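# Sort heavy parcels into desk tray, light stay on cart

## Task

Three parcels of identical appearance rest on the cart's upper tier; one or two are heavy and the others much lighter, and the motor effort readings returned after each command grow with the weight being carried. Move each heavy parcel into the letter tray on the desk so it sits entirely within the tray's walls, and make sure each light parcel ends up on the cart's upper tier within its rim. At the finish, open the gripper and back the robot away. The robot must not topple or be left leaning, or the task fails, and a parcel kept in position only by the robot does not count as placed.

## Robot and tools

ROBOT. A single-arm Hello Robot Stretch 4: omni-wheel base, a mast carrying a lift, an arm that telescopes forward, a wrist with yaw, pitch and roll, and a two-finger gripper. It stands about 1.6 m tall; the base edge is no more than 0.23 m from the base origin. The world keeps running between calls, and the robot holds its last command meanwhile.

FRAMES. Base frame: origin on the floor below the base centre, x forward, y left, z up. hand_pose is a point between the open fingertips, expressed in the base frame; with all wrist joints at zero its axes line up with the base axes. Its printed value may be slightly wrong. Odometry frame = the base frame where the scene began. base_odometry comes only from wheel rotation, so slipping looks like travel; heading is positive to the left, range -3.142 to 3.142.

execute_actions. Arguments: "actions", a list holding one action or nothing (empty just reports state and images), and "cameras", a list drawn from head_camera, head_left_camera, head_right_camera, wrist_camera, all (omitted, null or ["all"] = every camera; [] = none; an unknown name rejects the call). Images are taken when the call ends; the "pictures" line gives their order. An action contains "base", "joints" or both, plus optional "pace" and "contact_limits"; or "end_of_arm" by itself. Its motions begin together and may finish at different moments.
- base: one key only, an offset relative to where the base last reported itself. translate_m: straight drive in metres, forward positive, -2 to 2. strafe_m: sideways metres, left positive, -2 to 2. rotate_rad: turn in place in radians, counter-clockwise from above positive, -3.2 to 3.2.
- joints: absolute targets by name (tolerance for done in brackets). lift_m 0 to 1.2 m (0.004). arm_m extension 0 to 0.55 m (0.004). wrist_yaw_rad -1.134 to 4.276 (0.02): 0 ahead, positive left, 3.14 stowed backward, beyond 3.4 the arm may block. wrist_pitch_rad -1.117 to 4.259 (0.05): 0 level, 1.57 pointing down. wrist_roll_rad -1.117 to 4.259 (0.02): 0 keeps fingers at equal height, positive turns clockwise seen from behind. gripper_m -0.038 to 0.141 m (0.004), the empty fingertip gap; negative makes the tips press together. A joint target past its range is clipped and run, with a note; any other bad value or unknown key rejects the whole call and nothing moves.
- pace: "slow", "default" (if omitted), "fast", "max". Base top speeds 0.1/0.3/0.4/0.6 m/s and 1/2/3/4 rad/s respectively; with lift above 0.2 at the move's start these shrink, to 0.3 m/s and 1 rad/s at lift 1.2. Wrist speed never changes; gripper speed is the same except at slow.
- contact_limits: only key arm_m, from 0 (gentlest) to 0.75 (firmest), default 0.5; how much force the arm motion may apply before it halts.
- end_of_arm: "enable_torque" revives wrist or gripper motors that cut out; they then hold position.
Parts left out of an action may still be driving toward an earlier target without the statuses showing it. If a result reports a stop, later execute_actions, wait and finished_scene calls in that same reply are skipped. Example: {"base": {"translate_m": 0.3}, "joints": {"gripper_m": 0.05}, "pace": "fast"}. To unfold the wrist at scene start, send lift_m 0.4 with wrist_yaw_rad 0.

wait: seconds, 0 to 10; commands nothing and returns the same as an empty execute_actions.
zoom_image: camera plus region [x0, y0, x1, y1] in pixels from the image's top-left, at most 504 by 504, from that camera's latest full image.
finished_scene: scene (integer 1 or 2); ends that scene for good once the last command has been held, and reports whether the task succeeded plus the next task. Replying without any tool call ends everything.

CAMERAS. head_camera tops the mast, angled ahead and down (turn the base to look elsewhere). head_left_camera and head_right_camera are fisheyes beside it, looking more steeply down and showing base and arm. wrist_camera sits behind the fingers looking along them; fingertips appear near its bottom.

RESULTS. base_status and joint_status: done (for the base, wheels turned the full amount, slip included); off_target (resting short, possibly still pushing); contact_stop_at_<key> (blocked, holds there, but lift, arm or wheels go slack, so a lift may sag under load and a base may roll); limit_stop_at_<name> (built-in limit); limit_stop_at_tilt (leaning over 6 degrees, lift, arm and wheels slack and deaf until it levels); limit_stop_at_own_body (self-collision; moving away is fine, lift and arm may go slack); torque_fault (a wrist or gripper motor maxed out and went limp until enable_torque). After any stop the old target is discarded. on_its_own lists what the call did not command; its "held at" is a target, not a position. lidar_m: 12 rough distances in metres from the base origin, 30-degree sectors, first straight ahead then counter-clockwise (4th left, 7th behind, 10th right); "-" means nothing seen or closer than 0.25 m; sees from about 0.15 m height to robot height, misses glass, thin legs, much behind. wrist_depth_mm: 7x7 grid of median depths from top-left, 100 to 2000 mm, robot body visible. turned_by_wheels vs turned_by_imu differing over about 0.1 rad means a hit or slip, and heading error is roughly their difference. base_tilt in degrees, forward and right positive, with a fixed bias up to about 1.5. motor_effort: percent of maximum, positive toward higher joint values, peak of the last action in brackets (noisy); each motor has a fixed bias of a few points. Wheel efforts positive mean turning right. A load in a level gripper pushes wrist_pitch_rad effort further from 0, which is how to tell heavy parcels from light ones; an at-rest effort outside its rest range signals load or pushing.

GRIPPING. Command a gap below the parcel's width; tighter squeezes harder and pulls the object toward the wrist by up to a third of the shortfall; opening pushes it out. Neither the reading nor done proves a grip; a firm squeeze at gripper_m of 0 or more shows as a clear gripper effort change. Tips stuck on a surface: raise the lift.

AVOID. Driving or turning with over 1 kg held and arm_m above 0.2, especially fast or max, can tip the robot; steady pushes or pulls with a high gripper or high contact limit can too. More than about 2 kg in a level gripper faults the wrist. Tilted-up pitch (below -0.2) with roll below -0.4 or above 4 risks self-collision. Avoid drops, slips, slams, hard hits and heavy pushes; brief external nudges to loose objects may occur.

Each tool is called after "Call:" in YAML: its name, and indented under it one key for each argument.

## Session

Call:
execute_actions:
  actions:
    - {"joints":{"lift_m":0.4,"wrist_yaw_rad":0}}

Scene clock: 2.40 s.
base_odometry: x=+0.000 y=+0.000 heading=+0.000 (m, m, rad; odometry frame)
turned_by_wheels: +0.000 (rad since the last result)
turned_by_imu: +0.000 (rad since the last result)
base_tilt: forward=-0.1 right=+0.3 (deg)
lidar_m: 1.59 1.51 1.71 2.17 1.84 1.94 1.76 1.74 2.04 1.60 1.13 1.07
base_status: not commanded
joint_positions: lift_m=+0.400 arm_m=-0.002 wrist_yaw_rad=+0.000 wrist_pitch_rad=+0.008 wrist_roll_rad=-0.015 gripper_m=+0.057
joint_status: all done
motor_effort: lift_m=+22(19) arm_m=-1(1) wrist_yaw_rad=-2(9) wrist_pitch_rad=-9(9) wrist_roll_rad=+0(0) gripper_m=-3(2) wheel_0=+2(1) wheel_1=-1(1) wheel_2=-1(1) (%)
hand_pose: x=+0.4573 y=-0.0873 z=+0.5758 quat_wxyz=(+1.000, -0.007, +0.004, +0.000) (m; base frame)
wrist_depth_mm: 1756 1921 - - - 1756 1464 / 1756 1863 - - - 1808 1430 / 1205 1308 1464 - - 1921 1430 / 1205 1336 1366 - - 1756 917 / 1255 1308 1397 - - 1756 1397 / 1205 1255 211 - 210 1808 904 / 1255 1308 1397 768 1430 1397 1366
pictures: head_camera, head_left_camera, head_right_camera, wrist_camera
Images, in order (width x height): head_camera 420x560, head_left_camera 420x672, head_right_camera 420x672, wrist_camera 616x392.

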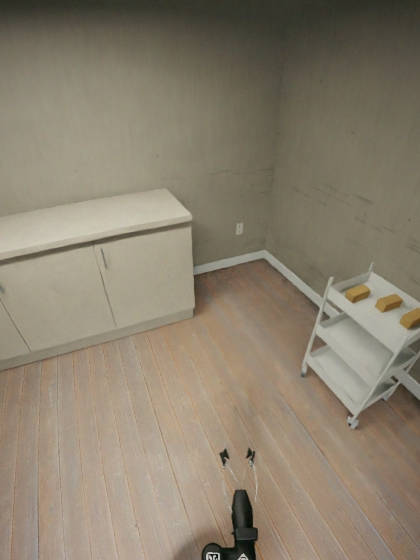

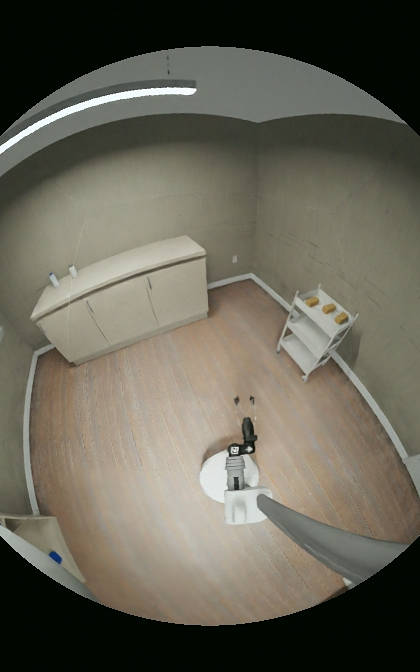

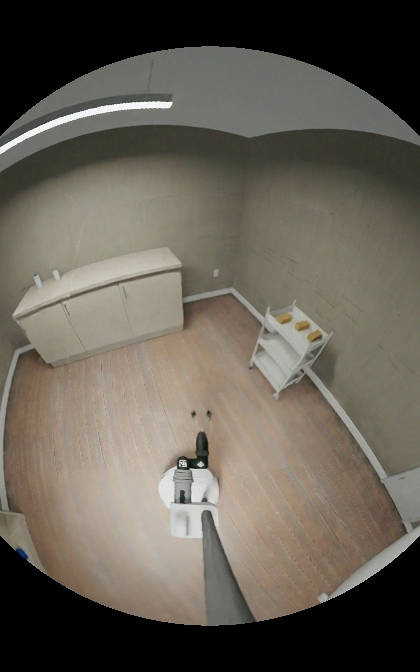

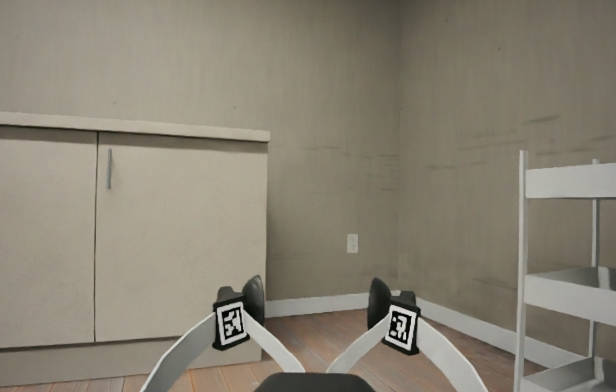

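Call:
execute_actions:
  actions:
    - {"base":{"translate_m":0.75},"joints":{"lift_m":0.9,"wrist_pitch_rad":0.8,"gripper_m":0.12}}
  cameras: []

Call:
execute_actions:
  actions:
    - {"base":{"rotate_rad":-1.15}}

Scene clock: 10.87 s.
base_odometry: x=+0.750 y=+0.000 heading=+0.000 (m, m, rad; odometry frame)
turned_by_wheels: +0.000 (rad since the last result)
turned_by_imu: -0.002 (rad since the last result)
base_tilt: forward=-0.1 right=+0.3 (deg)
lidar_m: 0.89 0.86 0.94 1.44 2.26 2.36 3.29 2.44 1.67 0.72 0.69 1.39
base_status: done
joint_positions: lift_m=+0.900 arm_m=-0.002 wrist_yaw_rad=+0.000 wrist_pitch_rad=+0.801 wrist_roll_rad=-0.015 gripper_m=+0.120
joint_status: all done
motor_effort: lift_m=+21(23) arm_m=-1(1) wrist_yaw_rad=+1(0) wrist_pitch_rad=-6(7) wrist_roll_rad=+0(0) gripper_m=+1(4) wheel_0=+4(9) wheel_1=+2(5) wheel_2=-1(11) (%)
hand_pose: x=+0.3695 y=-0.0874 z=+0.8708 quat_wxyz=(+0.921, -0.007, +0.390, +0.003) (m; base frame)
wrist_depth_mm: 591 627 1281 1397 1576 1397 1078 / 634 691 1397 1618 1808 1430 1160 / 699 750 866 1661 1808 1576 1205 / 778 866 976 1576 1576 1499 1229 / 878 960 1098 1336 1397 1366 1255 / 1025 1138 223 1160 1205 1160 1138 / 1060 1060 1042 155 1025 1025 1078
pictures: none
No camera images: the call's "cameras" was empty. Leave "cameras" out to get every camera's image.

Scene clock: 12.70 s.
base_odometry: x=+0.750 y=+0.000 heading=-1.149 (m, m, rad; odometry frame)
turned_by_wheels: -1.149 (rad since the last result)
turned_by_imu: -1.129 (rad since the last result)
base_tilt: forward=-0.2 right=+0.3 (deg)
lidar_m: 0.68 1.31 0.90 0.83 0.91 1.28 2.43 2.31 2.51 2.43 1.83 0.74
base_status: done
joint_positions: lift_m=+0.900 arm_m=-0.002 wrist_yaw_rad=+0.000 wrist_pitch_rad=+0.801 wrist_roll_rad=-0.015 gripper_m=+0.120
joint_status: not commanded
motor_effort: lift_m=+21(21) arm_m=-1(1) wrist_yaw_rad=+0(1) wrist_pitch_rad=-6(5) wrist_roll_rad=+0(0) gripper_m=+3(2) wheel_0=+6(10) wheel_1=+5(8) wheel_2=+2(12) (%)
hand_pose: x=+0.3695 y=-0.0874 z=+0.8709 quat_wxyz=(+0.921, -0.007, +0.390, +0.003) (m; base frame)
wrist_depth_mm: 1060 1042 1042 1025 1025 1025 976 / 1182 1182 842 831 809 1118 1098 / 1366 1308 654 699 699 1255 1255 / 1499 1499 946 960 946 1430 1397 / 1336 1308 866 891 866 1336 1336 / 1182 1138 224 1078 1042 1118 1160 / 1060 1078 1060 156 1025 1025 1078
pictures: head_camera, head_left_camera, head_right_camera, wrist_camera
Images, in order (width x height): head_camera 420x560, head_left_camera 420x672, head_right_camera 420x672, wrist_camera 616x392.

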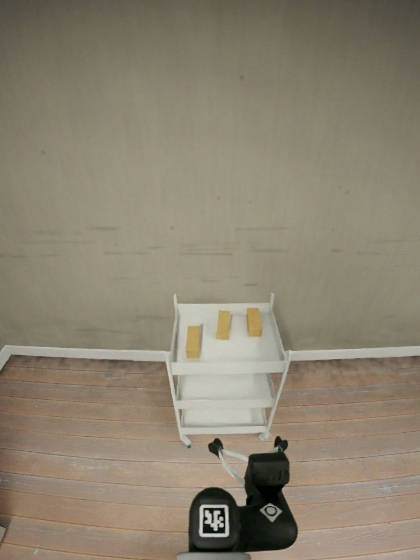

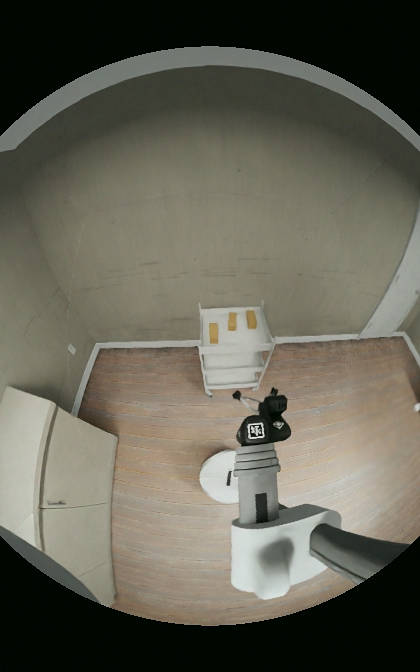

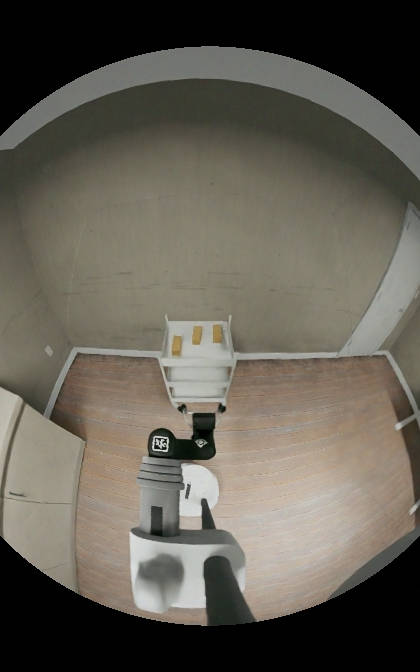

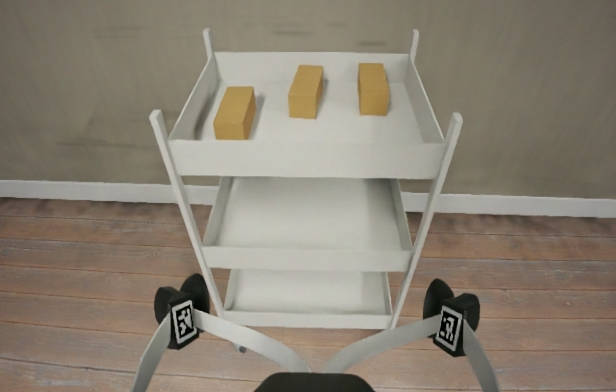

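Call:
execute_actions:
  actions:
    - {"base":{"translate_m":0.3},"joints":{"lift_m":0.92,"arm_m":0.22,"wrist_pitch_rad":1.1,"gripper_m":0.1}}
  cameras: ["wrist_camera","head_camera"]

Scene clock: 18.10 s.
base_odometry: x=+0.873 y=-0.273 heading=-1.148 (m, m, rad; odometry frame)
turned_by_wheels: +0.000 (rad since the last result)
turned_by_imu: +0.000 (rad since the last result)
base_tilt: forward=+0.0 right=+0.3 (deg)
lidar_m: 0.40 0.42 1.39 0.88 0.91 1.29 2.75 2.63 2.53 2.42 1.43 0.42
base_status: done
joint_positions: lift_m=+0.920 arm_m=+0.219 wrist_yaw_rad=+0.000 wrist_pitch_rad=+1.101 wrist_roll_rad=-0.015 gripper_m=+0.100
joint_status: all done
motor_effort: lift_m=+22(21) arm_m=+5(7) wrist_yaw_rad=+0(2) wrist_pitch_rad=-4(3) wrist_roll_rad=+0(0) gripper_m=+1(1) wheel_0=+4(10) wheel_1=+3(9) wheel_2=-4(16) (%)
hand_pose: x=+0.5206 y=-0.0874 z=+0.8408 quat_wxyz=(+0.852, -0.006, +0.523, +0.004) (m; base frame)
wrist_depth_mm: 634 634 615 609 603 603 591 / 750 715 741 732 715 691 676 / 917 452 473 462 439 484 820 / 1205 459 455 415 413 455 1060 / 1138 384 421 415 413 415 1138 / 379 355 213 394 389 375 1042 / 353 347 362 258 364 340 976
pictures: head_camera, wrist_camera
Images, in order (width x height): head_camera 420x560, wrist_camera 616x392.

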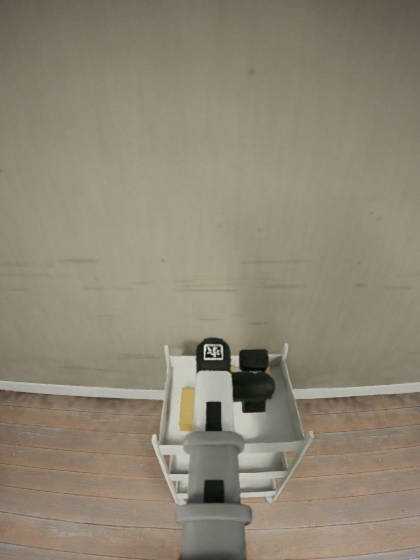

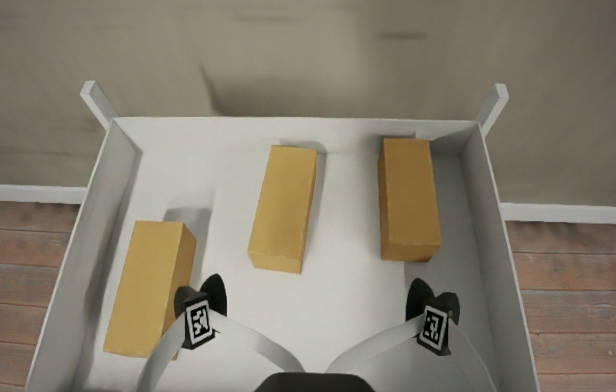

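Call:
execute_actions:
  actions:
    - {"base":{"strafe_m":0.03},"joints":{"lift_m":0.81,"arm_m":0.345}}
  cameras: ["wrist_camera"]

Call:
execute_actions:
  actions:
    - {"joints":{"lift_m":0.765}}
  cameras: ["wrist_camera"]

Scene clock: 24.10 s.
base_odometry: x=+0.900 y=-0.261 heading=-1.148 (m, m, rad; odometry frame)
turned_by_wheels: +0.000 (rad since the last result)
turned_by_imu: +0.001 (rad since the last result)
base_tilt: forward=-0.2 right=+0.3 (deg)
lidar_m: 0.38 0.41 1.43 0.82 0.87 1.23 2.74 2.57 2.60 2.49 1.39 0.45
base_status: done
joint_positions: lift_m=+0.810 arm_m=+0.344 wrist_yaw_rad=+0.000 wrist_pitch_rad=+1.101 wrist_roll_rad=-0.015 gripper_m=+0.100
joint_status: all done
motor_effort: lift_m=+17(22) arm_m=+5(7) wrist_yaw_rad=+1(1) wrist_pitch_rad=-5(5) wrist_roll_rad=+0(0) gripper_m=-1(0) wheel_0=-4(12) wheel_1=+1(15) wheel_2=+0(3) (%)
hand_pose: x=+0.6456 y=-0.0874 z=+0.7312 quat_wxyz=(+0.852, -0.006, +0.523, +0.004) (m; base frame)
wrist_depth_mm: 484 484 469 462 466 455 449 / 574 564 559 549 539 530 525 / 462 640 654 640 634 609 603 / 300 329 325 296 324 272 300 / 293 314 310 254 306 256 298 / 283 287 212 236 283 234 257 / 226 222 264 185 263 221 221
pictures: wrist_camera
Images, in order (width x height): wrist_camera 616x392.

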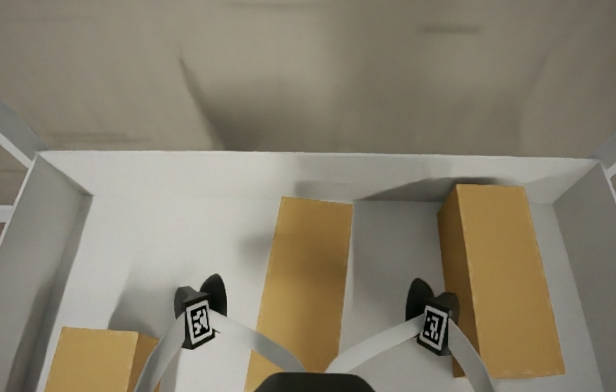

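Scene clock: 25.17 s.
base_odometry: x=+0.900 y=-0.261 heading=-1.148 (m, m, rad; odometry frame)
turned_by_wheels: +0.000 (rad since the last result)
turned_by_imu: +0.000 (rad since the last result)
base_tilt: forward=-0.2 right=+0.2 (deg)
lidar_m: 0.40 0.41 1.43 0.83 0.89 1.20 2.74 2.57 2.60 2.47 1.43 0.45
base_status: not commanded
joint_positions: lift_m=+0.765 arm_m=+0.344 wrist_yaw_rad=+0.000 wrist_pitch_rad=+1.101 wrist_roll_rad=-0.015 gripper_m=+0.100
joint_status: all done
motor_effort: lift_m=+17(16) arm_m=+5(5) wrist_yaw_rad=+0(1) wrist_pitch_rad=-4(4) wrist_roll_rad=+0(0) gripper_m=+1(0) wheel_0=-3(4) wheel_1=+1(1) wheel_2=+0(0) (%)
hand_pose: x=+0.6456 y=-0.0874 z=+0.6862 quat_wxyz=(+0.852, -0.006, +0.523, +0.004) (m; base frame)
wrist_depth_mm: 484 484 477 466 466 455 449 / 574 569 554 554 539 539 525 / 260 262 258 256 254 238 242 / 282 285 285 224 281 229 223 / 263 263 263 206 260 224 204 / 245 244 195 193 239 204 189 / 179 199 224 165 224 187 181
pictures: wrist_camera
Images, in order (width x height): wrist_camera 616x392.

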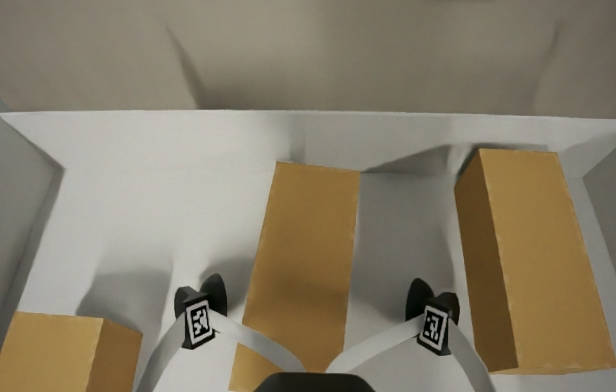

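Call:
execute_actions:
  actions:
    - {"base":{"strafe_m":0.01},"joints":{"lift_m":0.755,"gripper_m":0.0}}
  cameras: []

Call:
execute_actions:
  actions:
    - {"joints":{"lift_m":0.785}}
  cameras: ["wrist_camera"]

Scene clock: 31.07 s.
base_odometry: x=+0.909 y=-0.257 heading=-1.149 (m, m, rad; odometry frame)
turned_by_wheels: +0.000 (rad since the last result)
turned_by_imu: +0.001 (rad since the last result)
base_tilt: forward=-0.1 right=+0.3 (deg)
lidar_m: 0.39 0.41 1.40 0.80 0.86 1.21 2.75 2.58 2.60 2.48 1.44 0.44
base_status: done
joint_positions: lift_m=+0.755 arm_m=+0.344 wrist_yaw_rad=+0.000 wrist_pitch_rad=+1.103 wrist_roll_rad=-0.015 gripper_m=+0.001
joint_status: all done
motor_effort: lift_m=+18(19) arm_m=+5(5) wrist_yaw_rad=-1(15) wrist_pitch_rad=-11(18) wrist_roll_rad=+1(2) gripper_m=-20(24) wheel_0=-6(13) wheel_1=+4(5) wheel_2=-1(4) (%)
hand_pose: x=+0.6452 y=-0.0874 z=+0.6758 quat_wxyz=(+0.852, -0.006, +0.524, +0.004) (m; base frame)
wrist_depth_mm: 488 484 469 469 459 459 449 / 554 549 549 535 525 508 504 / 255 263 258 257 254 239 226 / 267 272 271 209 265 250 208 / 248 250 250 192 244 240 191 / 232 232 204 177 194 224 180 / 169 162 210 165 196 163 179
pictures: none
No camera images: the call's "cameras" was empty. Leave "cameras" out to get every camera's image.

Scene clock: 32.00 s.
base_odometry: x=+0.909 y=-0.257 heading=-1.149 (m, m, rad; odometry frame)
turned_by_wheels: +0.000 (rad since the last result)
turned_by_imu: +0.000 (rad since the last result)
base_tilt: forward=+0.0 right=+0.3 (deg)
lidar_m: 0.41 0.43 1.40 0.82 0.86 1.20 2.72 2.63 2.60 2.50 1.40 0.42
base_status: not commanded
joint_positions: lift_m=+0.785 arm_m=+0.344 wrist_yaw_rad=+0.000 wrist_pitch_rad=+1.103 wrist_roll_rad=-0.015 gripper_m=+0.001
joint_status: all done
motor_effort: lift_m=+23(23) arm_m=+4(4) wrist_yaw_rad=-2(0) wrist_pitch_rad=-12(11) wrist_roll_rad=+1(0) gripper_m=-20(20) wheel_0=-6(6) wheel_1=+4(4) wheel_2=-1(2) (%)
hand_pose: x=+0.6452 y=-0.0874 z=+0.7054 quat_wxyz=(+0.852, -0.006, +0.524, +0.004) (m; base frame)
wrist_depth_mm: 488 480 477 469 462 459 452 / 574 569 559 554 544 535 525 / 264 273 271 270 278 276 272 / 279 303 300 209 291 250 245 / 272 282 282 191 274 246 224 / 258 262 204 176 194 240 207 / 199 175 236 164 209 163 196
pictures: wrist_camera
Images, in order (width x height): wrist_camera 616x392.

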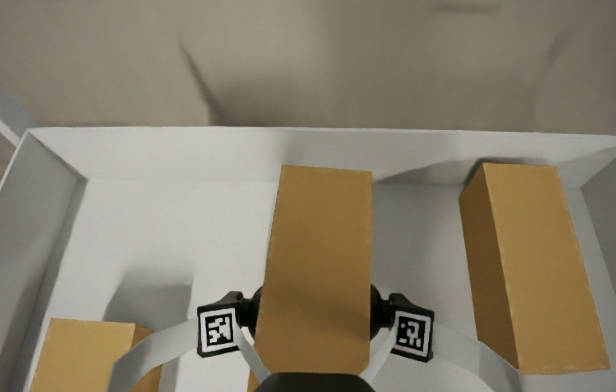

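Call:
execute_actions:
  actions:
    - {"joints":{"lift_m":0.757}}
  cameras: []

Call:
execute_actions:
  actions:
    - {"joints":{"gripper_m":0.085}}
  cameras: []

Call:
execute_actions:
  actions:
    - {"joints":{"lift_m":0.81}}
  cameras: []

Call:
execute_actions:
  actions:
    - {"base":{"strafe_m":-0.13},"joints":{"arm_m":0.355}}
  cameras: ["wrist_camera"]

Call:
execute_actions:
  actions:
    - {"joints":{"lift_m":0.77}}
  cameras: ["wrist_camera"]

Scene clock: 36.93 s.
base_odometry: x=+0.909 y=-0.257 heading=-1.149 (m, m, rad; odometry frame)
turned_by_wheels: +0.000 (rad since the last result)
turned_by_imu: +0.001 (rad since the last result)
base_tilt: forward=-0.1 right=+0.2 (deg)
lidar_m: 0.38 0.44 1.44 0.82 0.85 1.20 2.74 2.61 2.57 2.46 1.38 0.43
base_status: not commanded
joint_positions: lift_m=+0.757 arm_m=+0.344 wrist_yaw_rad=+0.000 wrist_pitch_rad=+1.103 wrist_roll_rad=-0.015 gripper_m=+0.001
joint_status: all done
motor_effort: lift_m=+19(22) arm_m=+4(4) wrist_yaw_rad=+0(0) wrist_pitch_rad=-11(11) wrist_roll_rad=+1(1) gripper_m=-20(20) wheel_0=-6(7) wheel_1=+4(4) wheel_2=-1(2) (%)
hand_pose: x=+0.6451 y=-0.0874 z=+0.6777 quat_wxyz=(+0.852, -0.006, +0.524, +0.004) (m; base frame)
wrist_depth_mm: 484 484 473 473 466 459 449 / 549 549 549 539 530 512 508 / 255 263 259 257 256 241 229 / 270 274 272 208 266 250 208 / 251 253 251 191 247 243 194 / 236 236 204 176 194 225 182 / 171 163 213 164 196 163 179
pictures: none
No camera images: the call's "cameras" was empty. Leave "cameras" out to get every camera's image.

Scene clock: 38.57 s.
base_odometry: x=+0.909 y=-0.257 heading=-1.149 (m, m, rad; odometry frame)
turned_by_wheels: +0.000 (rad since the last result)
turned_by_imu: +0.000 (rad since the last result)
base_tilt: forward=-0.1 right=+0.2 (deg)
lidar_m: 0.39 0.42 1.41 0.83 0.85 1.21 2.71 2.59 2.58 2.49 1.41 0.43
base_status: not commanded
joint_positions: lift_m=+0.757 arm_m=+0.344 wrist_yaw_rad=-0.002 wrist_pitch_rad=+1.102 wrist_roll_rad=-0.015 gripper_m=+0.085
joint_status: all done
motor_effort: lift_m=+17(19) arm_m=+5(5) wrist_yaw_rad=+6(6) wrist_pitch_rad=-8(10) wrist_roll_rad=+1(1) gripper_m=+3(20) wheel_0=-6(6) wheel_1=+4(4) wheel_2=-2(1) (%)
hand_pose: x=+0.6453 y=-0.0876 z=+0.6781 quat_wxyz=(+0.852, -0.006, +0.523, +0.003) (m; base frame)
wrist_depth_mm: 484 480 473 466 462 452 452 / 549 549 535 535 539 535 521 / 255 260 259 256 254 241 232 / 272 279 279 216 272 250 215 / 256 258 256 201 252 246 200 / 238 238 216 186 204 229 183 / 176 187 219 155 186 212 180
pictures: none
No camera images: the call's "cameras" was empty. Leave "cameras" out to get every camera's image.

Scene clock: 39.70 s.
base_odometry: x=+0.909 y=-0.257 heading=-1.149 (m, m, rad; odometry frame)
turned_by_wheels: +0.000 (rad since the last result)
turned_by_imu: +0.000 (rad since the last result)
base_tilt: forward=+0.0 right=+0.2 (deg)
lidar_m: 0.40 0.42 1.39 0.81 0.86 1.23 2.74 2.61 2.60 2.50 1.38 0.43
base_status: not commanded
joint_positions: lift_m=+0.810 arm_m=+0.344 wrist_yaw_rad=+0.000 wrist_pitch_rad=+1.101 wrist_roll_rad=-0.015 gripper_m=+0.085
joint_status: all done
motor_effort: lift_m=+22(23) arm_m=+5(4) wrist_yaw_rad=+3(6) wrist_pitch_rad=-4(7) wrist_roll_rad=+1(1) gripper_m=-2(1) wheel_0=-6(6) wheel_1=+4(4) wheel_2=-1(2) (%)
hand_pose: x=+0.6457 y=-0.0875 z=+0.7308 quat_wxyz=(+0.852, -0.006, +0.523, +0.004) (m; base frame)
wrist_depth_mm: 480 480 473 462 455 455 445 / 564 574 559 549 544 535 517 / 466 640 661 640 627 621 609 / 301 327 325 309 322 286 298 / 281 310 309 253 307 262 277 / 279 289 212 236 219 241 236 / 256 220 263 185 264 220 220
pictures: none
No camera images: the call's "cameras" was empty. Leave "cameras" out to get every camera's image.

Scene clock: 41.33 s.
base_odometry: x=+0.791 y=-0.310 heading=-1.148 (m, m, rad; odometry frame)
turned_by_wheels: +0.000 (rad since the last result)
turned_by_imu: +0.001 (rad since the last result)
base_tilt: forward=+0.0 right=+0.3 (deg)
lidar_m: 0.37 0.43 1.40 0.96 1.01 1.41 2.61 2.58 2.49 2.37 1.37 0.42
base_status: done
joint_positions: lift_m=+0.810 arm_m=+0.354 wrist_yaw_rad=+0.004 wrist_pitch_rad=+1.098 wrist_roll_rad=-0.015 gripper_m=+0.085
joint_status: all done
motor_effort: lift_m=+22(22) arm_m=+4(5) wrist_yaw_rad=-10(12) wrist_pitch_rad=+3(4) wrist_roll_rad=+1(1) gripper_m=-1(2) wheel_0=+7(12) wheel_1=-2(13) wheel_2=+0(0) (%)
hand_pose: x=+0.6567 y=-0.0869 z=+0.7311 quat_wxyz=(+0.853, -0.007, +0.522, +0.006) (m; base frame)
wrist_depth_mm: 469 469 455 449 449 439 433 / 554 554 544 544 525 517 504 / 654 647 634 627 640 580 609 / 329 327 303 307 279 723 759 / 312 312 263 306 262 931 960 / 290 289 215 245 213 238 931 / 272 268 227 154 219 217 866
pictures: wrist_camera
Images, in order (width x height): wrist_camera 616x392.

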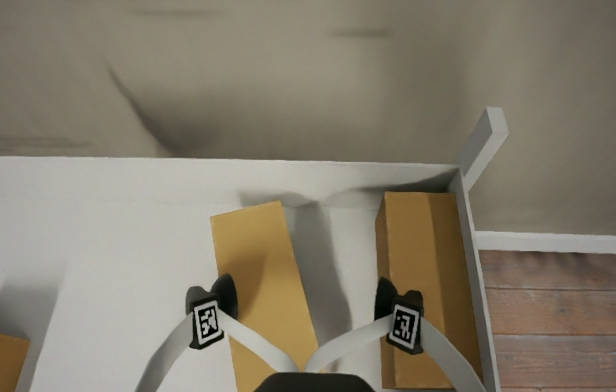

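Scene clock: 42.67 s.
base_odometry: x=+0.791 y=-0.310 heading=-1.148 (m, m, rad; odometry frame)
turned_by_wheels: +0.000 (rad since the last result)
turned_by_imu: +0.000 (rad since the last result)
base_tilt: forward=-0.1 right=+0.3 (deg)
lidar_m: 0.42 0.42 1.44 0.95 1.00 1.41 2.61 2.58 2.46 2.36 1.41 0.44
base_status: not commanded
joint_positions: lift_m=+0.793 arm_m=+0.354 wrist_yaw_rad=+0.008 wrist_pitch_rad=+1.084 wrist_roll_rad=-0.019 gripper_m=+0.085
joint_status: lift_m contact_stop (moved -0.017 of -0.040)
on_its_own: lift_m is slack since a contact_stop (your +0.770 is given up); wrist_yaw_rad is at rest, and its effort (-23) is outside its rest range (-13 to +13); wrist_pitch_rad is at rest, and its effort (+47) is outside its rest range (-23 to +23); wrist_roll_rad is at rest, and its effort (+14) is outside its rest range (-13 to +13)
motor_effort: lift_m=+16(20) arm_m=+3(5) wrist_yaw_rad=-23(27) wrist_pitch_rad=+47(75) wrist_roll_rad=+14(20) gripper_m=+0(2) wheel_0=+7(7) wheel_1=-2(2) wheel_2=+1(1) (%)
hand_pose: x=+0.6611 y=-0.0864 z=+0.7163 quat_wxyz=(+0.857, -0.010, +0.516, +0.008) (m; base frame)
wrist_depth_mm: 469 462 449 445 439 430 424 / 539 535 530 517 512 496 488 / 615 634 615 603 591 554 580 / 317 319 304 300 283 278 732 / 303 303 293 253 281 246 917 / 281 279 213 231 210 224 931 / 262 259 255 154 232 207 866
pictures: wrist_camera
Images, in order (width x height): wrist_camera 616x392.

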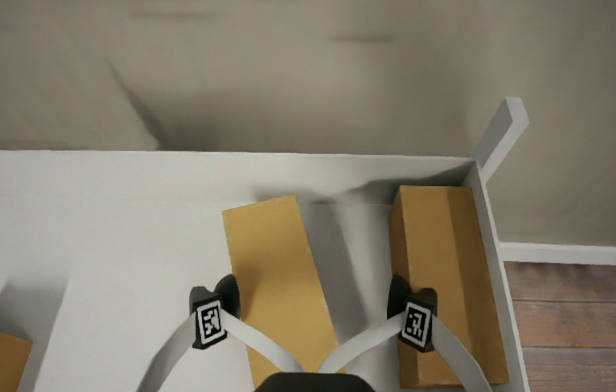

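Call:
execute_actions:
  actions:
    - {"joints":{"lift_m":0.85,"gripper_m":0.095}}
  cameras: []

Call:
execute_actions:
  actions:
    - {"base":{"strafe_m":0.235},"joints":{"arm_m":0.26}}
  cameras: ["wrist_camera"]

Scene clock: 45.77 s.
base_odometry: x=+0.791 y=-0.310 heading=-1.148 (m, m, rad; odometry frame)
turned_by_wheels: +0.000 (rad since the last result)
turned_by_imu: +0.000 (rad since the last result)
base_tilt: forward=-0.2 right=+0.3 (deg)
lidar_m: 0.39 0.42 1.41 0.95 1.00 1.43 2.62 2.57 2.46 2.34 1.43 0.46
base_status: not commanded
joint_positions: lift_m=+0.850 arm_m=+0.354 wrist_yaw_rad=+0.000 wrist_pitch_rad=+1.101 wrist_roll_rad=-0.015 gripper_m=+0.095
joint_status: all done
motor_effort: lift_m=+22(21) arm_m=+3(2) wrist_yaw_rad=+1(15) wrist_pitch_rad=-4(21) wrist_roll_rad=+2(8) gripper_m=+2(1) wheel_0=+5(7) wheel_1=-2(2) wheel_2=+1(1) (%)
hand_pose: x=+0.6561 y=-0.0874 z=+0.7708 quat_wxyz=(+0.852, -0.007, +0.523, +0.004) (m; base frame)
wrist_depth_mm: 469 466 462 449 449 442 427 / 554 544 539 539 530 512 508 / 691 668 661 647 634 603 615 / 357 362 357 336 332 741 778 / 353 355 347 301 304 960 1025 / 329 327 213 274 267 946 960 / 293 304 304 203 256 603 891
pictures: none
No camera images: the call's "cameras" was empty. Leave "cameras" out to get every camera's image.

Scene clock: 47.87 s.
base_odometry: x=+1.005 y=-0.214 heading=-1.148 (m, m, rad; odometry frame)
turned_by_wheels: +0.000 (rad since the last result)
turned_by_imu: +0.001 (rad since the last result)
base_tilt: forward=-0.1 right=+0.3 (deg)
lidar_m: 0.41 1.02 1.40 0.72 0.77 1.03 2.75 2.64 2.72 2.60 0.61 0.44
base_status: done
joint_positions: lift_m=+0.850 arm_m=+0.261 wrist_yaw_rad=+0.000 wrist_pitch_rad=+1.101 wrist_roll_rad=-0.015 gripper_m=+0.095
joint_status: all done
motor_effort: lift_m=+21(22) arm_m=-5(6) wrist_yaw_rad=+3(2) wrist_pitch_rad=-4(4) wrist_roll_rad=+2(2) gripper_m=+2(1) wheel_0=-4(14) wheel_1=+4(15) wheel_2=+0(2) (%)
hand_pose: x=+0.5624 y=-0.0874 z=+0.7708 quat_wxyz=(+0.852, -0.006, +0.523, +0.004) (m; base frame)
wrist_depth_mm: 591 585 574 559 559 554 544 / 683 691 654 647 634 615 609 / 854 842 750 402 397 384 359 / 1078 1060 387 382 379 364 317 / 1078 1060 357 296 351 351 306 / 976 960 213 277 315 322 322 / 931 917 303 206 298 300 303
pictures: wrist_camera
Images, in order (width x height): wrist_camera 616x392.

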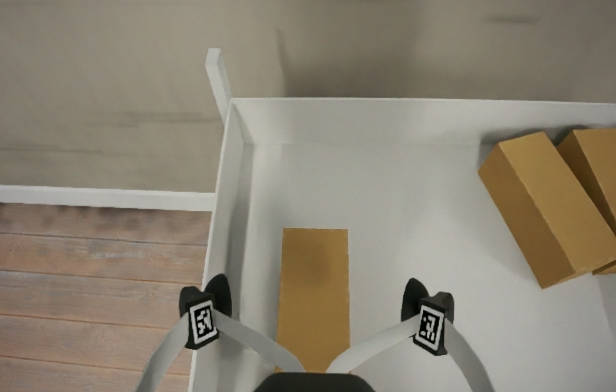

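Call:
execute_actions:
  actions:
    - {"joints":{"gripper_m":0.065,"lift_m":0.825,"arm_m":0.25}}
  cameras: ["wrist_camera"]

Call:
execute_actions:
  actions:
    - {"joints":{"lift_m":0.76}}
  cameras: ["wrist_camera"]

Call:
execute_actions:
  actions:
    - {"joints":{"gripper_m":0}}
  cameras: []

Call:
execute_actions:
  actions:
    - {"joints":{"lift_m":0.79}}
  cameras: ["wrist_camera"]

Scene clock: 51.63 s.
base_odometry: x=+1.005 y=-0.214 heading=-1.148 (m, m, rad; odometry frame)
turned_by_wheels: +0.000 (rad since the last result)
turned_by_imu: +0.001 (rad since the last result)
base_tilt: forward=-0.1 right=+0.3 (deg)
lidar_m: 0.41 1.04 1.40 0.72 0.75 1.05 2.74 2.61 2.72 2.58 0.61 0.42
base_status: not commanded
joint_positions: lift_m=+0.825 arm_m=+0.251 wrist_yaw_rad=+0.000 wrist_pitch_rad=+1.101 wrist_roll_rad=-0.015 gripper_m=+0.065
joint_status: all done
motor_effort: lift_m=+17(23) arm_m=-5(5) wrist_yaw_rad=+1(0) wrist_pitch_rad=-5(4) wrist_roll_rad=+2(1) gripper_m=-3(5) wheel_0=-4(4) wheel_1=+4(4) wheel_2=+0(0) (%)
hand_pose: x=+0.5524 y=-0.0874 z=+0.7462 quat_wxyz=(+0.852, -0.006, +0.523, +0.004) (m; base frame)
wrist_depth_mm: 597 597 580 580 580 569 554 / 707 707 640 359 353 357 368 / 866 866 389 384 382 373 317 / 1078 1098 351 351 351 345 300 / 1060 1060 322 270 325 324 314 / 976 960 218 251 216 300 300 / 917 904 274 195 276 278 281
pictures: wrist_camera
Images, in order (width x height): wrist_camera 616x392.

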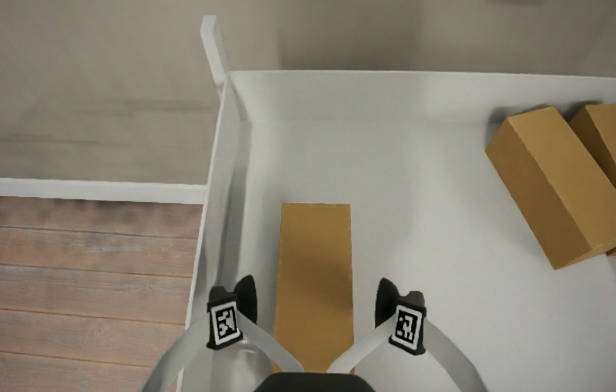

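Scene clock: 52.83 s.
base_odometry: x=+1.005 y=-0.214 heading=-1.148 (m, m, rad; odometry frame)
turned_by_wheels: +0.000 (rad since the last result)
turned_by_imu: +0.000 (rad since the last result)
base_tilt: forward=-0.1 right=+0.3 (deg)
lidar_m: 0.42 1.03 1.42 0.74 0.76 1.08 2.76 2.63 2.67 2.60 0.63 0.44
base_status: not commanded
joint_positions: lift_m=+0.760 arm_m=+0.251 wrist_yaw_rad=-0.001 wrist_pitch_rad=+1.101 wrist_roll_rad=-0.015 gripper_m=+0.065
joint_status: all done
motor_effort: lift_m=+14(18) arm_m=-5(6) wrist_yaw_rad=+2(2) wrist_pitch_rad=-4(6) wrist_roll_rad=+1(2) gripper_m=-2(2) wheel_0=-4(4) wheel_1=+4(4) wheel_2=+0(0) (%)
hand_pose: x=+0.5523 y=-0.0875 z=+0.6815 quat_wxyz=(+0.852, -0.006, +0.523, +0.004) (m; base frame)
wrist_depth_mm: 597 580 304 301 301 293 293 / 707 691 322 329 327 327 273 / 854 854 293 306 304 303 281 / 1042 1025 273 221 279 279 273 / 976 976 257 204 258 256 256 / 878 866 211 189 207 239 236 / 831 842 222 165 220 222 223
pictures: wrist_camera
Images, in order (width x height): wrist_camera 616x392.

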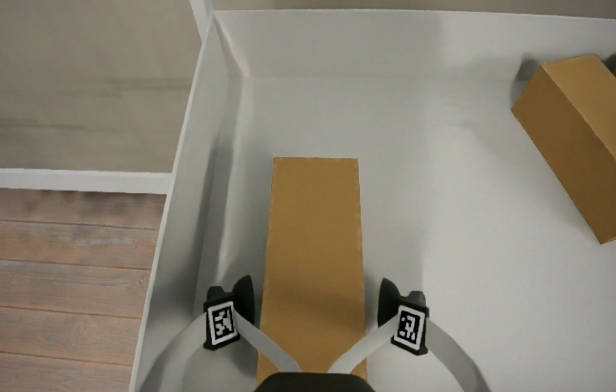

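Scene clock: 54.27 s.
base_odometry: x=+1.005 y=-0.214 heading=-1.148 (m, m, rad; odometry frame)
turned_by_wheels: +0.000 (rad since the last result)
turned_by_imu: +0.000 (rad since the last result)
base_tilt: forward=-0.1 right=+0.4 (deg)
lidar_m: 0.40 1.01 1.43 0.73 0.76 1.08 2.74 2.64 2.71 2.58 0.64 0.41
base_status: not commanded
joint_positions: lift_m=+0.760 arm_m=+0.251 wrist_yaw_rad=+0.000 wrist_pitch_rad=+1.101 wrist_roll_rad=-0.015 gripper_m=+0.000
joint_status: all done
motor_effort: lift_m=+17(17) arm_m=-5(4) wrist_yaw_rad=+2(3) wrist_pitch_rad=-7(7) wrist_roll_rad=+2(2) gripper_m=-23(19) wheel_0=-4(4) wheel_1=+4(4) wheel_2=+0(0) (%)
hand_pose: x=+0.5522 y=-0.0874 z=+0.6811 quat_wxyz=(+0.852, -0.006, +0.523, +0.004) (m; base frame)
wrist_depth_mm: 603 597 298 294 291 293 294 / 699 699 324 324 322 324 267 / 878 866 291 300 300 300 281 / 1060 1025 272 206 274 273 272 / 991 960 252 190 254 254 252 / 891 878 203 177 181 236 235 / 842 168 217 166 175 160 221
pictures: none
No camera images: the call's "cameras" was empty. Leave "cameras" out to get every camera's image.

Scene clock: 55.20 s.
base_odometry: x=+1.005 y=-0.214 heading=-1.148 (m, m, rad; odometry frame)
turned_by_wheels: +0.000 (rad since the last result)
turned_by_imu: +0.000 (rad since the last result)
base_tilt: forward=+0.0 right=+0.2 (deg)
lidar_m: 0.42 1.03 1.43 0.73 0.77 1.07 2.72 2.66 2.69 2.61 0.60 0.46
base_status: not commanded
joint_positions: lift_m=+0.790 arm_m=+0.251 wrist_yaw_rad=+0.000 wrist_pitch_rad=+1.102 wrist_roll_rad=-0.015 gripper_m=+0.000
joint_status: all done
motor_effort: lift_m=+22(25) arm_m=-5(5) wrist_yaw_rad=+1(2) wrist_pitch_rad=-7(8) wrist_roll_rad=+2(2) gripper_m=-20(20) wheel_0=-4(4) wheel_1=+4(4) wheel_2=+0(0) (%)
hand_pose: x=+0.5521 y=-0.0874 z=+0.7107 quat_wxyz=(+0.852, -0.006, +0.523, +0.004) (m; base frame)
wrist_depth_mm: 597 597 554 539 535 539 544 / 699 699 353 349 347 338 298 / 891 878 338 338 338 329 282 / 1060 1025 307 207 307 307 297 / 991 1008 278 190 285 285 285 / 917 931 204 176 181 265 265 / 878 171 218 165 175 160 246
pictures: wrist_camera
Images, in order (width x height): wrist_camera 616x392.

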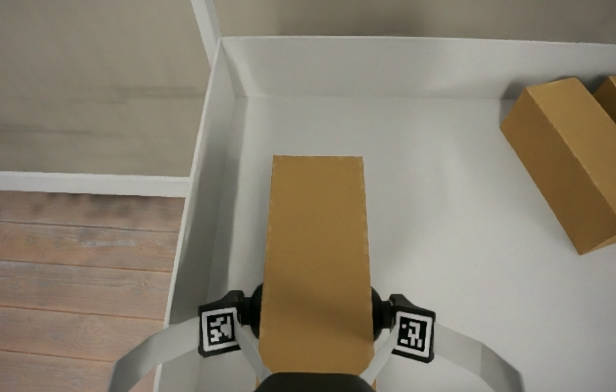

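Call:
execute_actions:
  actions:
    - {"joints":{"lift_m":0.76}}
  cameras: []

Call:
execute_actions:
  actions:
    - {"joints":{"gripper_m":0.065}}
  cameras: []

Call:
execute_actions:
  actions:
    - {"joints":{"lift_m":0.84}}
  cameras: []

Call:
execute_actions:
  actions:
    - {"base":{"strafe_m":-0.225},"joints":{"arm_m":0.35,"wrist_yaw_rad":0.25}}
  cameras: ["wrist_camera"]

Scene clock: 60.80 s.
base_odometry: x=+1.005 y=-0.214 heading=-1.148 (m, m, rad; odometry frame)
turned_by_wheels: +0.000 (rad since the last result)
turned_by_imu: +0.001 (rad since the last result)
base_tilt: forward=-0.1 right=+0.2 (deg)
lidar_m: 0.40 1.01 1.41 0.71 0.75 1.06 2.73 2.63 2.69 2.59 0.64 0.46
base_status: not commanded
joint_positions: lift_m=+0.760 arm_m=+0.251 wrist_yaw_rad=+0.000 wrist_pitch_rad=+1.102 wrist_roll_rad=-0.015 gripper_m=+0.000
joint_status: all done
motor_effort: lift_m=+18(20) arm_m=-5(5) wrist_yaw_rad=+1(0) wrist_pitch_rad=-6(7) wrist_roll_rad=+2(2) gripper_m=-22(24) wheel_0=-4(4) wheel_1=+4(4) wheel_2=+0(0) (%)
hand_pose: x=+0.5521 y=-0.0874 z=+0.6810 quat_wxyz=(+0.852, -0.006, +0.523, +0.004) (m; base frame)
wrist_depth_mm: 603 597 301 296 293 296 296 / 699 699 324 325 325 324 268 / 878 854 291 301 300 298 283 / 1025 1008 272 207 276 274 274 / 991 931 253 190 255 253 253 / 891 878 204 177 182 236 235 / 842 169 216 165 174 160 220
pictures: none
No camera images: the call's "cameras" was empty. Leave "cameras" out to get every camera's image.

Scene clock: 62.23 s.
base_odometry: x=+1.005 y=-0.214 heading=-1.148 (m, m, rad; odometry frame)
turned_by_wheels: +0.000 (rad since the last result)
turned_by_imu: +0.000 (rad since the last result)
base_tilt: forward=+0.0 right=+0.4 (deg)
lidar_m: 0.41 1.02 1.43 0.72 0.75 1.08 2.75 2.65 2.67 2.60 0.62 0.43
base_status: not commanded
joint_positions: lift_m=+0.760 arm_m=+0.251 wrist_yaw_rad=-0.001 wrist_pitch_rad=+1.099 wrist_roll_rad=-0.015 gripper_m=+0.065
joint_status: all done
motor_effort: lift_m=+18(18) arm_m=-5(5) wrist_yaw_rad=+2(2) wrist_pitch_rad=-1(6) wrist_roll_rad=+1(2) gripper_m=-1(17) wheel_0=-4(4) wheel_1=+4(4) wheel_2=+0(0) (%)
hand_pose: x=+0.5527 y=-0.0875 z=+0.6813 quat_wxyz=(+0.853, -0.006, +0.522, +0.004) (m; base frame)
wrist_depth_mm: 597 591 303 301 300 293 291 / 707 691 324 329 325 327 271 / 866 854 294 306 304 303 282 / 1042 1025 274 220 279 278 273 / 960 960 255 204 258 257 255 / 904 891 211 189 204 239 236 / 831 820 221 158 206 222 223
pictures: none
No camera images: the call's "cameras" was empty. Leave "cameras" out to get every camera's image.

Scene clock: 63.53 s.
base_odometry: x=+1.005 y=-0.214 heading=-1.148 (m, m, rad; odometry frame)
turned_by_wheels: +0.000 (rad since the last result)
turned_by_imu: +0.000 (rad since the last result)
base_tilt: forward=+0.0 right=+0.3 (deg)
lidar_m: 0.40 1.02 1.42 0.71 0.76 1.05 2.73 2.60 2.70 2.59 0.61 0.44
base_status: not commanded
joint_positions: lift_m=+0.840 arm_m=+0.251 wrist_yaw_rad=+0.000 wrist_pitch_rad=+1.101 wrist_roll_rad=-0.015 gripper_m=+0.065
joint_status: all done
motor_effort: lift_m=+22(22) arm_m=-5(5) wrist_yaw_rad=+1(1) wrist_pitch_rad=-4(0) wrist_roll_rad=+1(2) gripper_m=-1(1) wheel_0=-4(4) wheel_1=+4(4) wheel_2=+0(0) (%)
hand_pose: x=+0.5523 y=-0.0874 z=+0.7608 quat_wxyz=(+0.852, -0.006, +0.523, +0.004) (m; base frame)
wrist_depth_mm: 591 591 585 574 569 559 549 / 699 707 640 377 368 609 603 / 891 866 768 397 394 384 338 / 1098 1078 377 370 370 357 310 / 1060 1060 340 287 340 338 317 / 976 991 218 266 216 314 312 / 931 891 289 204 291 293 297
pictures: none
No camera images: the call's "cameras" was empty. Leave "cameras" out to get every camera's image.

Scene clock: 65.60 s.
base_odometry: x=+0.800 y=-0.306 heading=-1.148 (m, m, rad; odometry frame)
turned_by_wheels: +0.000 (rad since the last result)
turned_by_imu: +0.000 (rad since the last result)
base_tilt: forward=+0.0 right=+0.4 (deg)
lidar_m: 0.42 0.43 1.43 0.95 0.99 1.38 2.67 2.59 2.47 2.37 1.41 0.45
base_status: done
joint_positions: lift_m=+0.840 arm_m=+0.349 wrist_yaw_rad=+0.250 wrist_pitch_rad=+1.101 wrist_roll_rad=-0.015 gripper_m=+0.065
joint_status: all done
motor_effort: lift_m=+22(22) arm_m=+5(6) wrist_yaw_rad=+0(4) wrist_pitch_rad=-3(4) wrist_roll_rad=+2(2) gripper_m=-3(1) wheel_0=+4(14) wheel_1=-1(15) wheel_2=+0(1) (%)
hand_pose: x=+0.6682 y=-0.0524 z=+0.7608 quat_wxyz=(+0.845, -0.072, +0.518, +0.110) (m; base frame)
wrist_depth_mm: 603 564 504 459 424 397 368 / 723 668 609 539 496 452 418 / 343 379 723 668 591 530 488 / 342 370 357 338 634 634 569 / 338 343 340 330 294 300 282 / 266 312 217 309 216 289 842 / 255 296 291 202 243 268 878
pictures: wrist_camera
Images, in order (width x height): wrist_camera 616x392.

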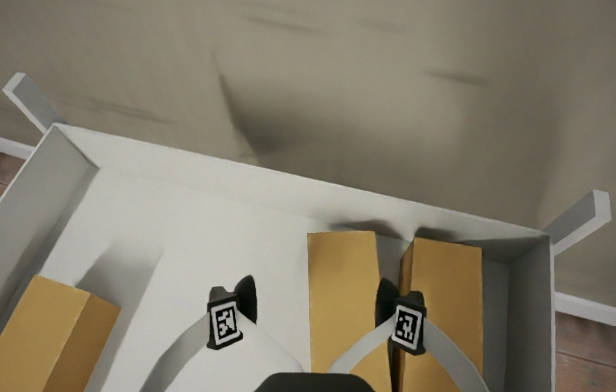

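Call:
execute_actions:
  actions:
    - {"base":{"strafe_m":-0.018},"joints":{"arm_m":0.335,"lift_m":0.815,"gripper_m":0.055}}
  cameras: ["wrist_camera"]

Call:
execute_actions:
  actions:
    - {"joints":{"lift_m":0.79},"pace":"slow"}
  cameras: ["wrist_camera"]

Scene clock: 69.20 s.
base_odometry: x=+0.783 y=-0.313 heading=-1.148 (m, m, rad; odometry frame)
turned_by_wheels: +0.000 (rad since the last result)
turned_by_imu: +0.001 (rad since the last result)
base_tilt: forward=-0.1 right=+0.3 (deg)
lidar_m: 0.40 0.43 1.38 0.97 1.00 1.44 2.57 2.56 2.46 2.32 1.41 0.44
base_status: done
joint_positions: lift_m=+0.815 arm_m=+0.336 wrist_yaw_rad=+0.250 wrist_pitch_rad=+1.101 wrist_roll_rad=-0.015 gripper_m=+0.055
joint_status: all done
motor_effort: lift_m=+17(18) arm_m=-5(6) wrist_yaw_rad=+0(0) wrist_pitch_rad=-5(6) wrist_roll_rad=+1(2) gripper_m=+0(3) wheel_0=+3(10) wheel_1=-3(10) wheel_2=+0(3) (%)
hand_pose: x=+0.6550 y=-0.0524 z=+0.7362 quat_wxyz=(+0.845, -0.072, +0.518, +0.110) (m; base frame)
wrist_depth_mm: 627 574 521 477 442 410 384 / 715 699 634 564 512 469 433 / 342 347 327 621 603 544 500 / 338 343 340 320 290 287 268 / 315 314 317 263 262 273 691 / 260 293 212 245 214 253 866 / 270 272 268 193 220 236 866
pictures: wrist_camera
Images, in order (width x height): wrist_camera 616x392.

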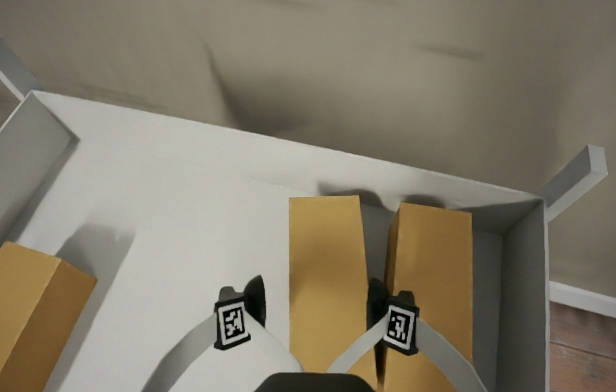

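Scene clock: 70.20 s.
base_odometry: x=+0.783 y=-0.313 heading=-1.148 (m, m, rad; odometry frame)
turned_by_wheels: +0.000 (rad since the last result)
turned_by_imu: +0.000 (rad since the last result)
base_tilt: forward=-0.2 right=+0.4 (deg)
lidar_m: 0.41 0.43 1.41 0.94 1.01 1.42 2.56 2.60 2.45 2.35 1.42 0.46
base_status: not commanded
joint_positions: lift_m=+0.791 arm_m=+0.336 wrist_yaw_rad=+0.248 wrist_pitch_rad=+1.092 wrist_roll_rad=-0.016 gripper_m=+0.055
joint_status: all done
motor_effort: lift_m=+5(15) arm_m=-4(5) wrist_yaw_rad=+10(9) wrist_pitch_rad=+22(22) wrist_roll_rad=+6(5) gripper_m=-3(1) wheel_0=+3(3) wheel_1=-3(3) wheel_2=+0(0) (%)
hand_pose: x=+0.6569 y=-0.0522 z=+0.7134 quat_wxyz=(+0.848, -0.071, +0.514, +0.110) (m; base frame)
wrist_depth_mm: 615 564 517 466 430 402 375 / 676 647 609 554 496 459 424 / 336 332 309 304 580 539 492 / 329 327 324 304 286 268 266 / 303 301 301 249 253 273 634 / 259 278 212 230 216 253 237 / 255 258 254 211 208 224 223
pictures: wrist_camera
Images, in order (width x height): wrist_camera 616x392.

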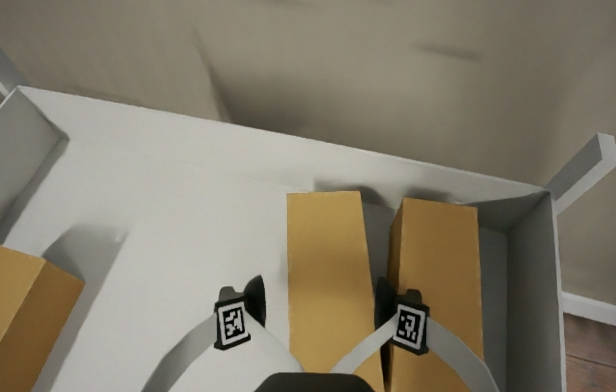

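Call:
execute_actions:
  actions:
    - {"base":{"strafe_m":0.03},"pace":"slow"}
  cameras: ["wrist_camera"]

Scene clock: 73.77 s.
base_odometry: x=+0.810 y=-0.301 heading=-1.148 (m, m, rad; odometry frame)
turned_by_wheels: +0.000 (rad since the last result)
turned_by_imu: +0.001 (rad since the last result)
base_tilt: forward=-0.1 right=+0.2 (deg)
lidar_m: 0.41 0.45 1.39 0.93 0.99 1.38 2.71 2.58 2.47 2.39 1.38 0.45
base_status: done
joint_positions: lift_m=+0.791 arm_m=+0.336 wrist_yaw_rad=+0.251 wrist_pitch_rad=+1.094 wrist_roll_rad=-0.016 gripper_m=+0.055
joint_status: not commanded
motor_effort: lift_m=+11(11) arm_m=-4(4) wrist_yaw_rad=-1(18) wrist_pitch_rad=+17(22) wrist_roll_rad=+5(5) gripper_m=-4(3) wheel_0=-4(11) wheel_1=+6(7) wheel_2=+0(4) (%)
hand_pose: x=+0.6565 y=-0.0519 z=+0.7126 quat_wxyz=(+0.847, -0.072, +0.515, +0.111) (m; base frame)
wrist_depth_mm: 621 574 512 469 430 404 379 / 309 654 621 549 504 459 430 / 312 336 303 294 569 539 492 / 312 322 322 303 277 256 268 / 297 296 294 243 244 233 283 / 227 270 211 222 212 215 266 / 224 255 251 184 204 198 253
pictures: wrist_camera
Images, in order (width x height): wrist_camera 616x392.

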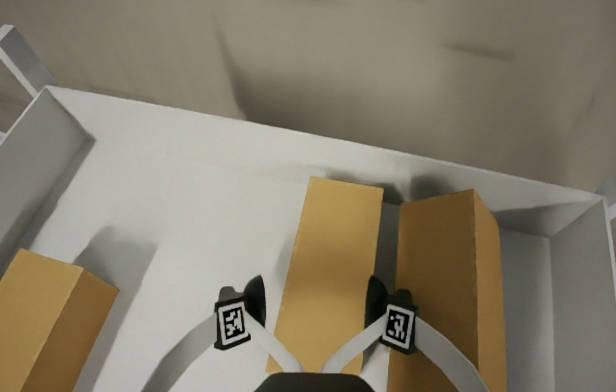

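Call:
execute_actions:
  actions:
    - {"base":{"strafe_m":0.03},"joints":{"lift_m":0.796,"gripper_m":0.04},"pace":"slow"}
  cameras: ["wrist_camera"]

Scene clock: 76.60 s.
base_odometry: x=+0.838 y=-0.289 heading=-1.148 (m, m, rad; odometry frame)
turned_by_wheels: +0.000 (rad since the last result)
turned_by_imu: +0.000 (rad since the last result)
base_tilt: forward=-0.2 right=+0.4 (deg)
lidar_m: 0.40 0.44 1.39 0.89 0.96 1.33 2.76 2.58 2.48 2.40 1.42 0.44
base_status: done
joint_positions: lift_m=+0.796 arm_m=+0.336 wrist_yaw_rad=+0.249 wrist_pitch_rad=+1.101 wrist_roll_rad=-0.015 gripper_m=+0.040
joint_status: all done
motor_effort: lift_m=+21(24) arm_m=-4(4) wrist_yaw_rad=+3(5) wrist_pitch_rad=-6(16) wrist_roll_rad=+1(5) gripper_m=-8(10) wheel_0=-6(10) wheel_1=+5(11) wheel_2=+0(1) (%)
hand_pose: x=+0.6546 y=-0.0526 z=+0.7168 quat_wxyz=(+0.845, -0.071, +0.518, +0.110) (m; base frame)
wrist_depth_mm: 603 580 525 477 442 410 387 / 303 661 615 569 512 469 436 / 301 338 304 291 574 544 508 / 290 320 319 306 294 273 259 / 285 296 296 241 287 264 236 / 222 253 222 222 215 247 218 / 210 245 251 207 251 208 205
pictures: wrist_camera
Images, in order (width x height): wrist_camera 616x392.

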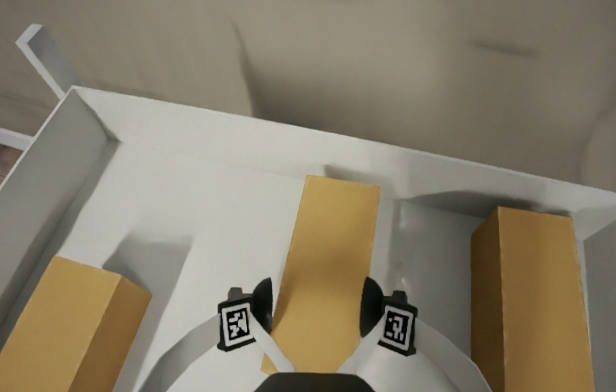

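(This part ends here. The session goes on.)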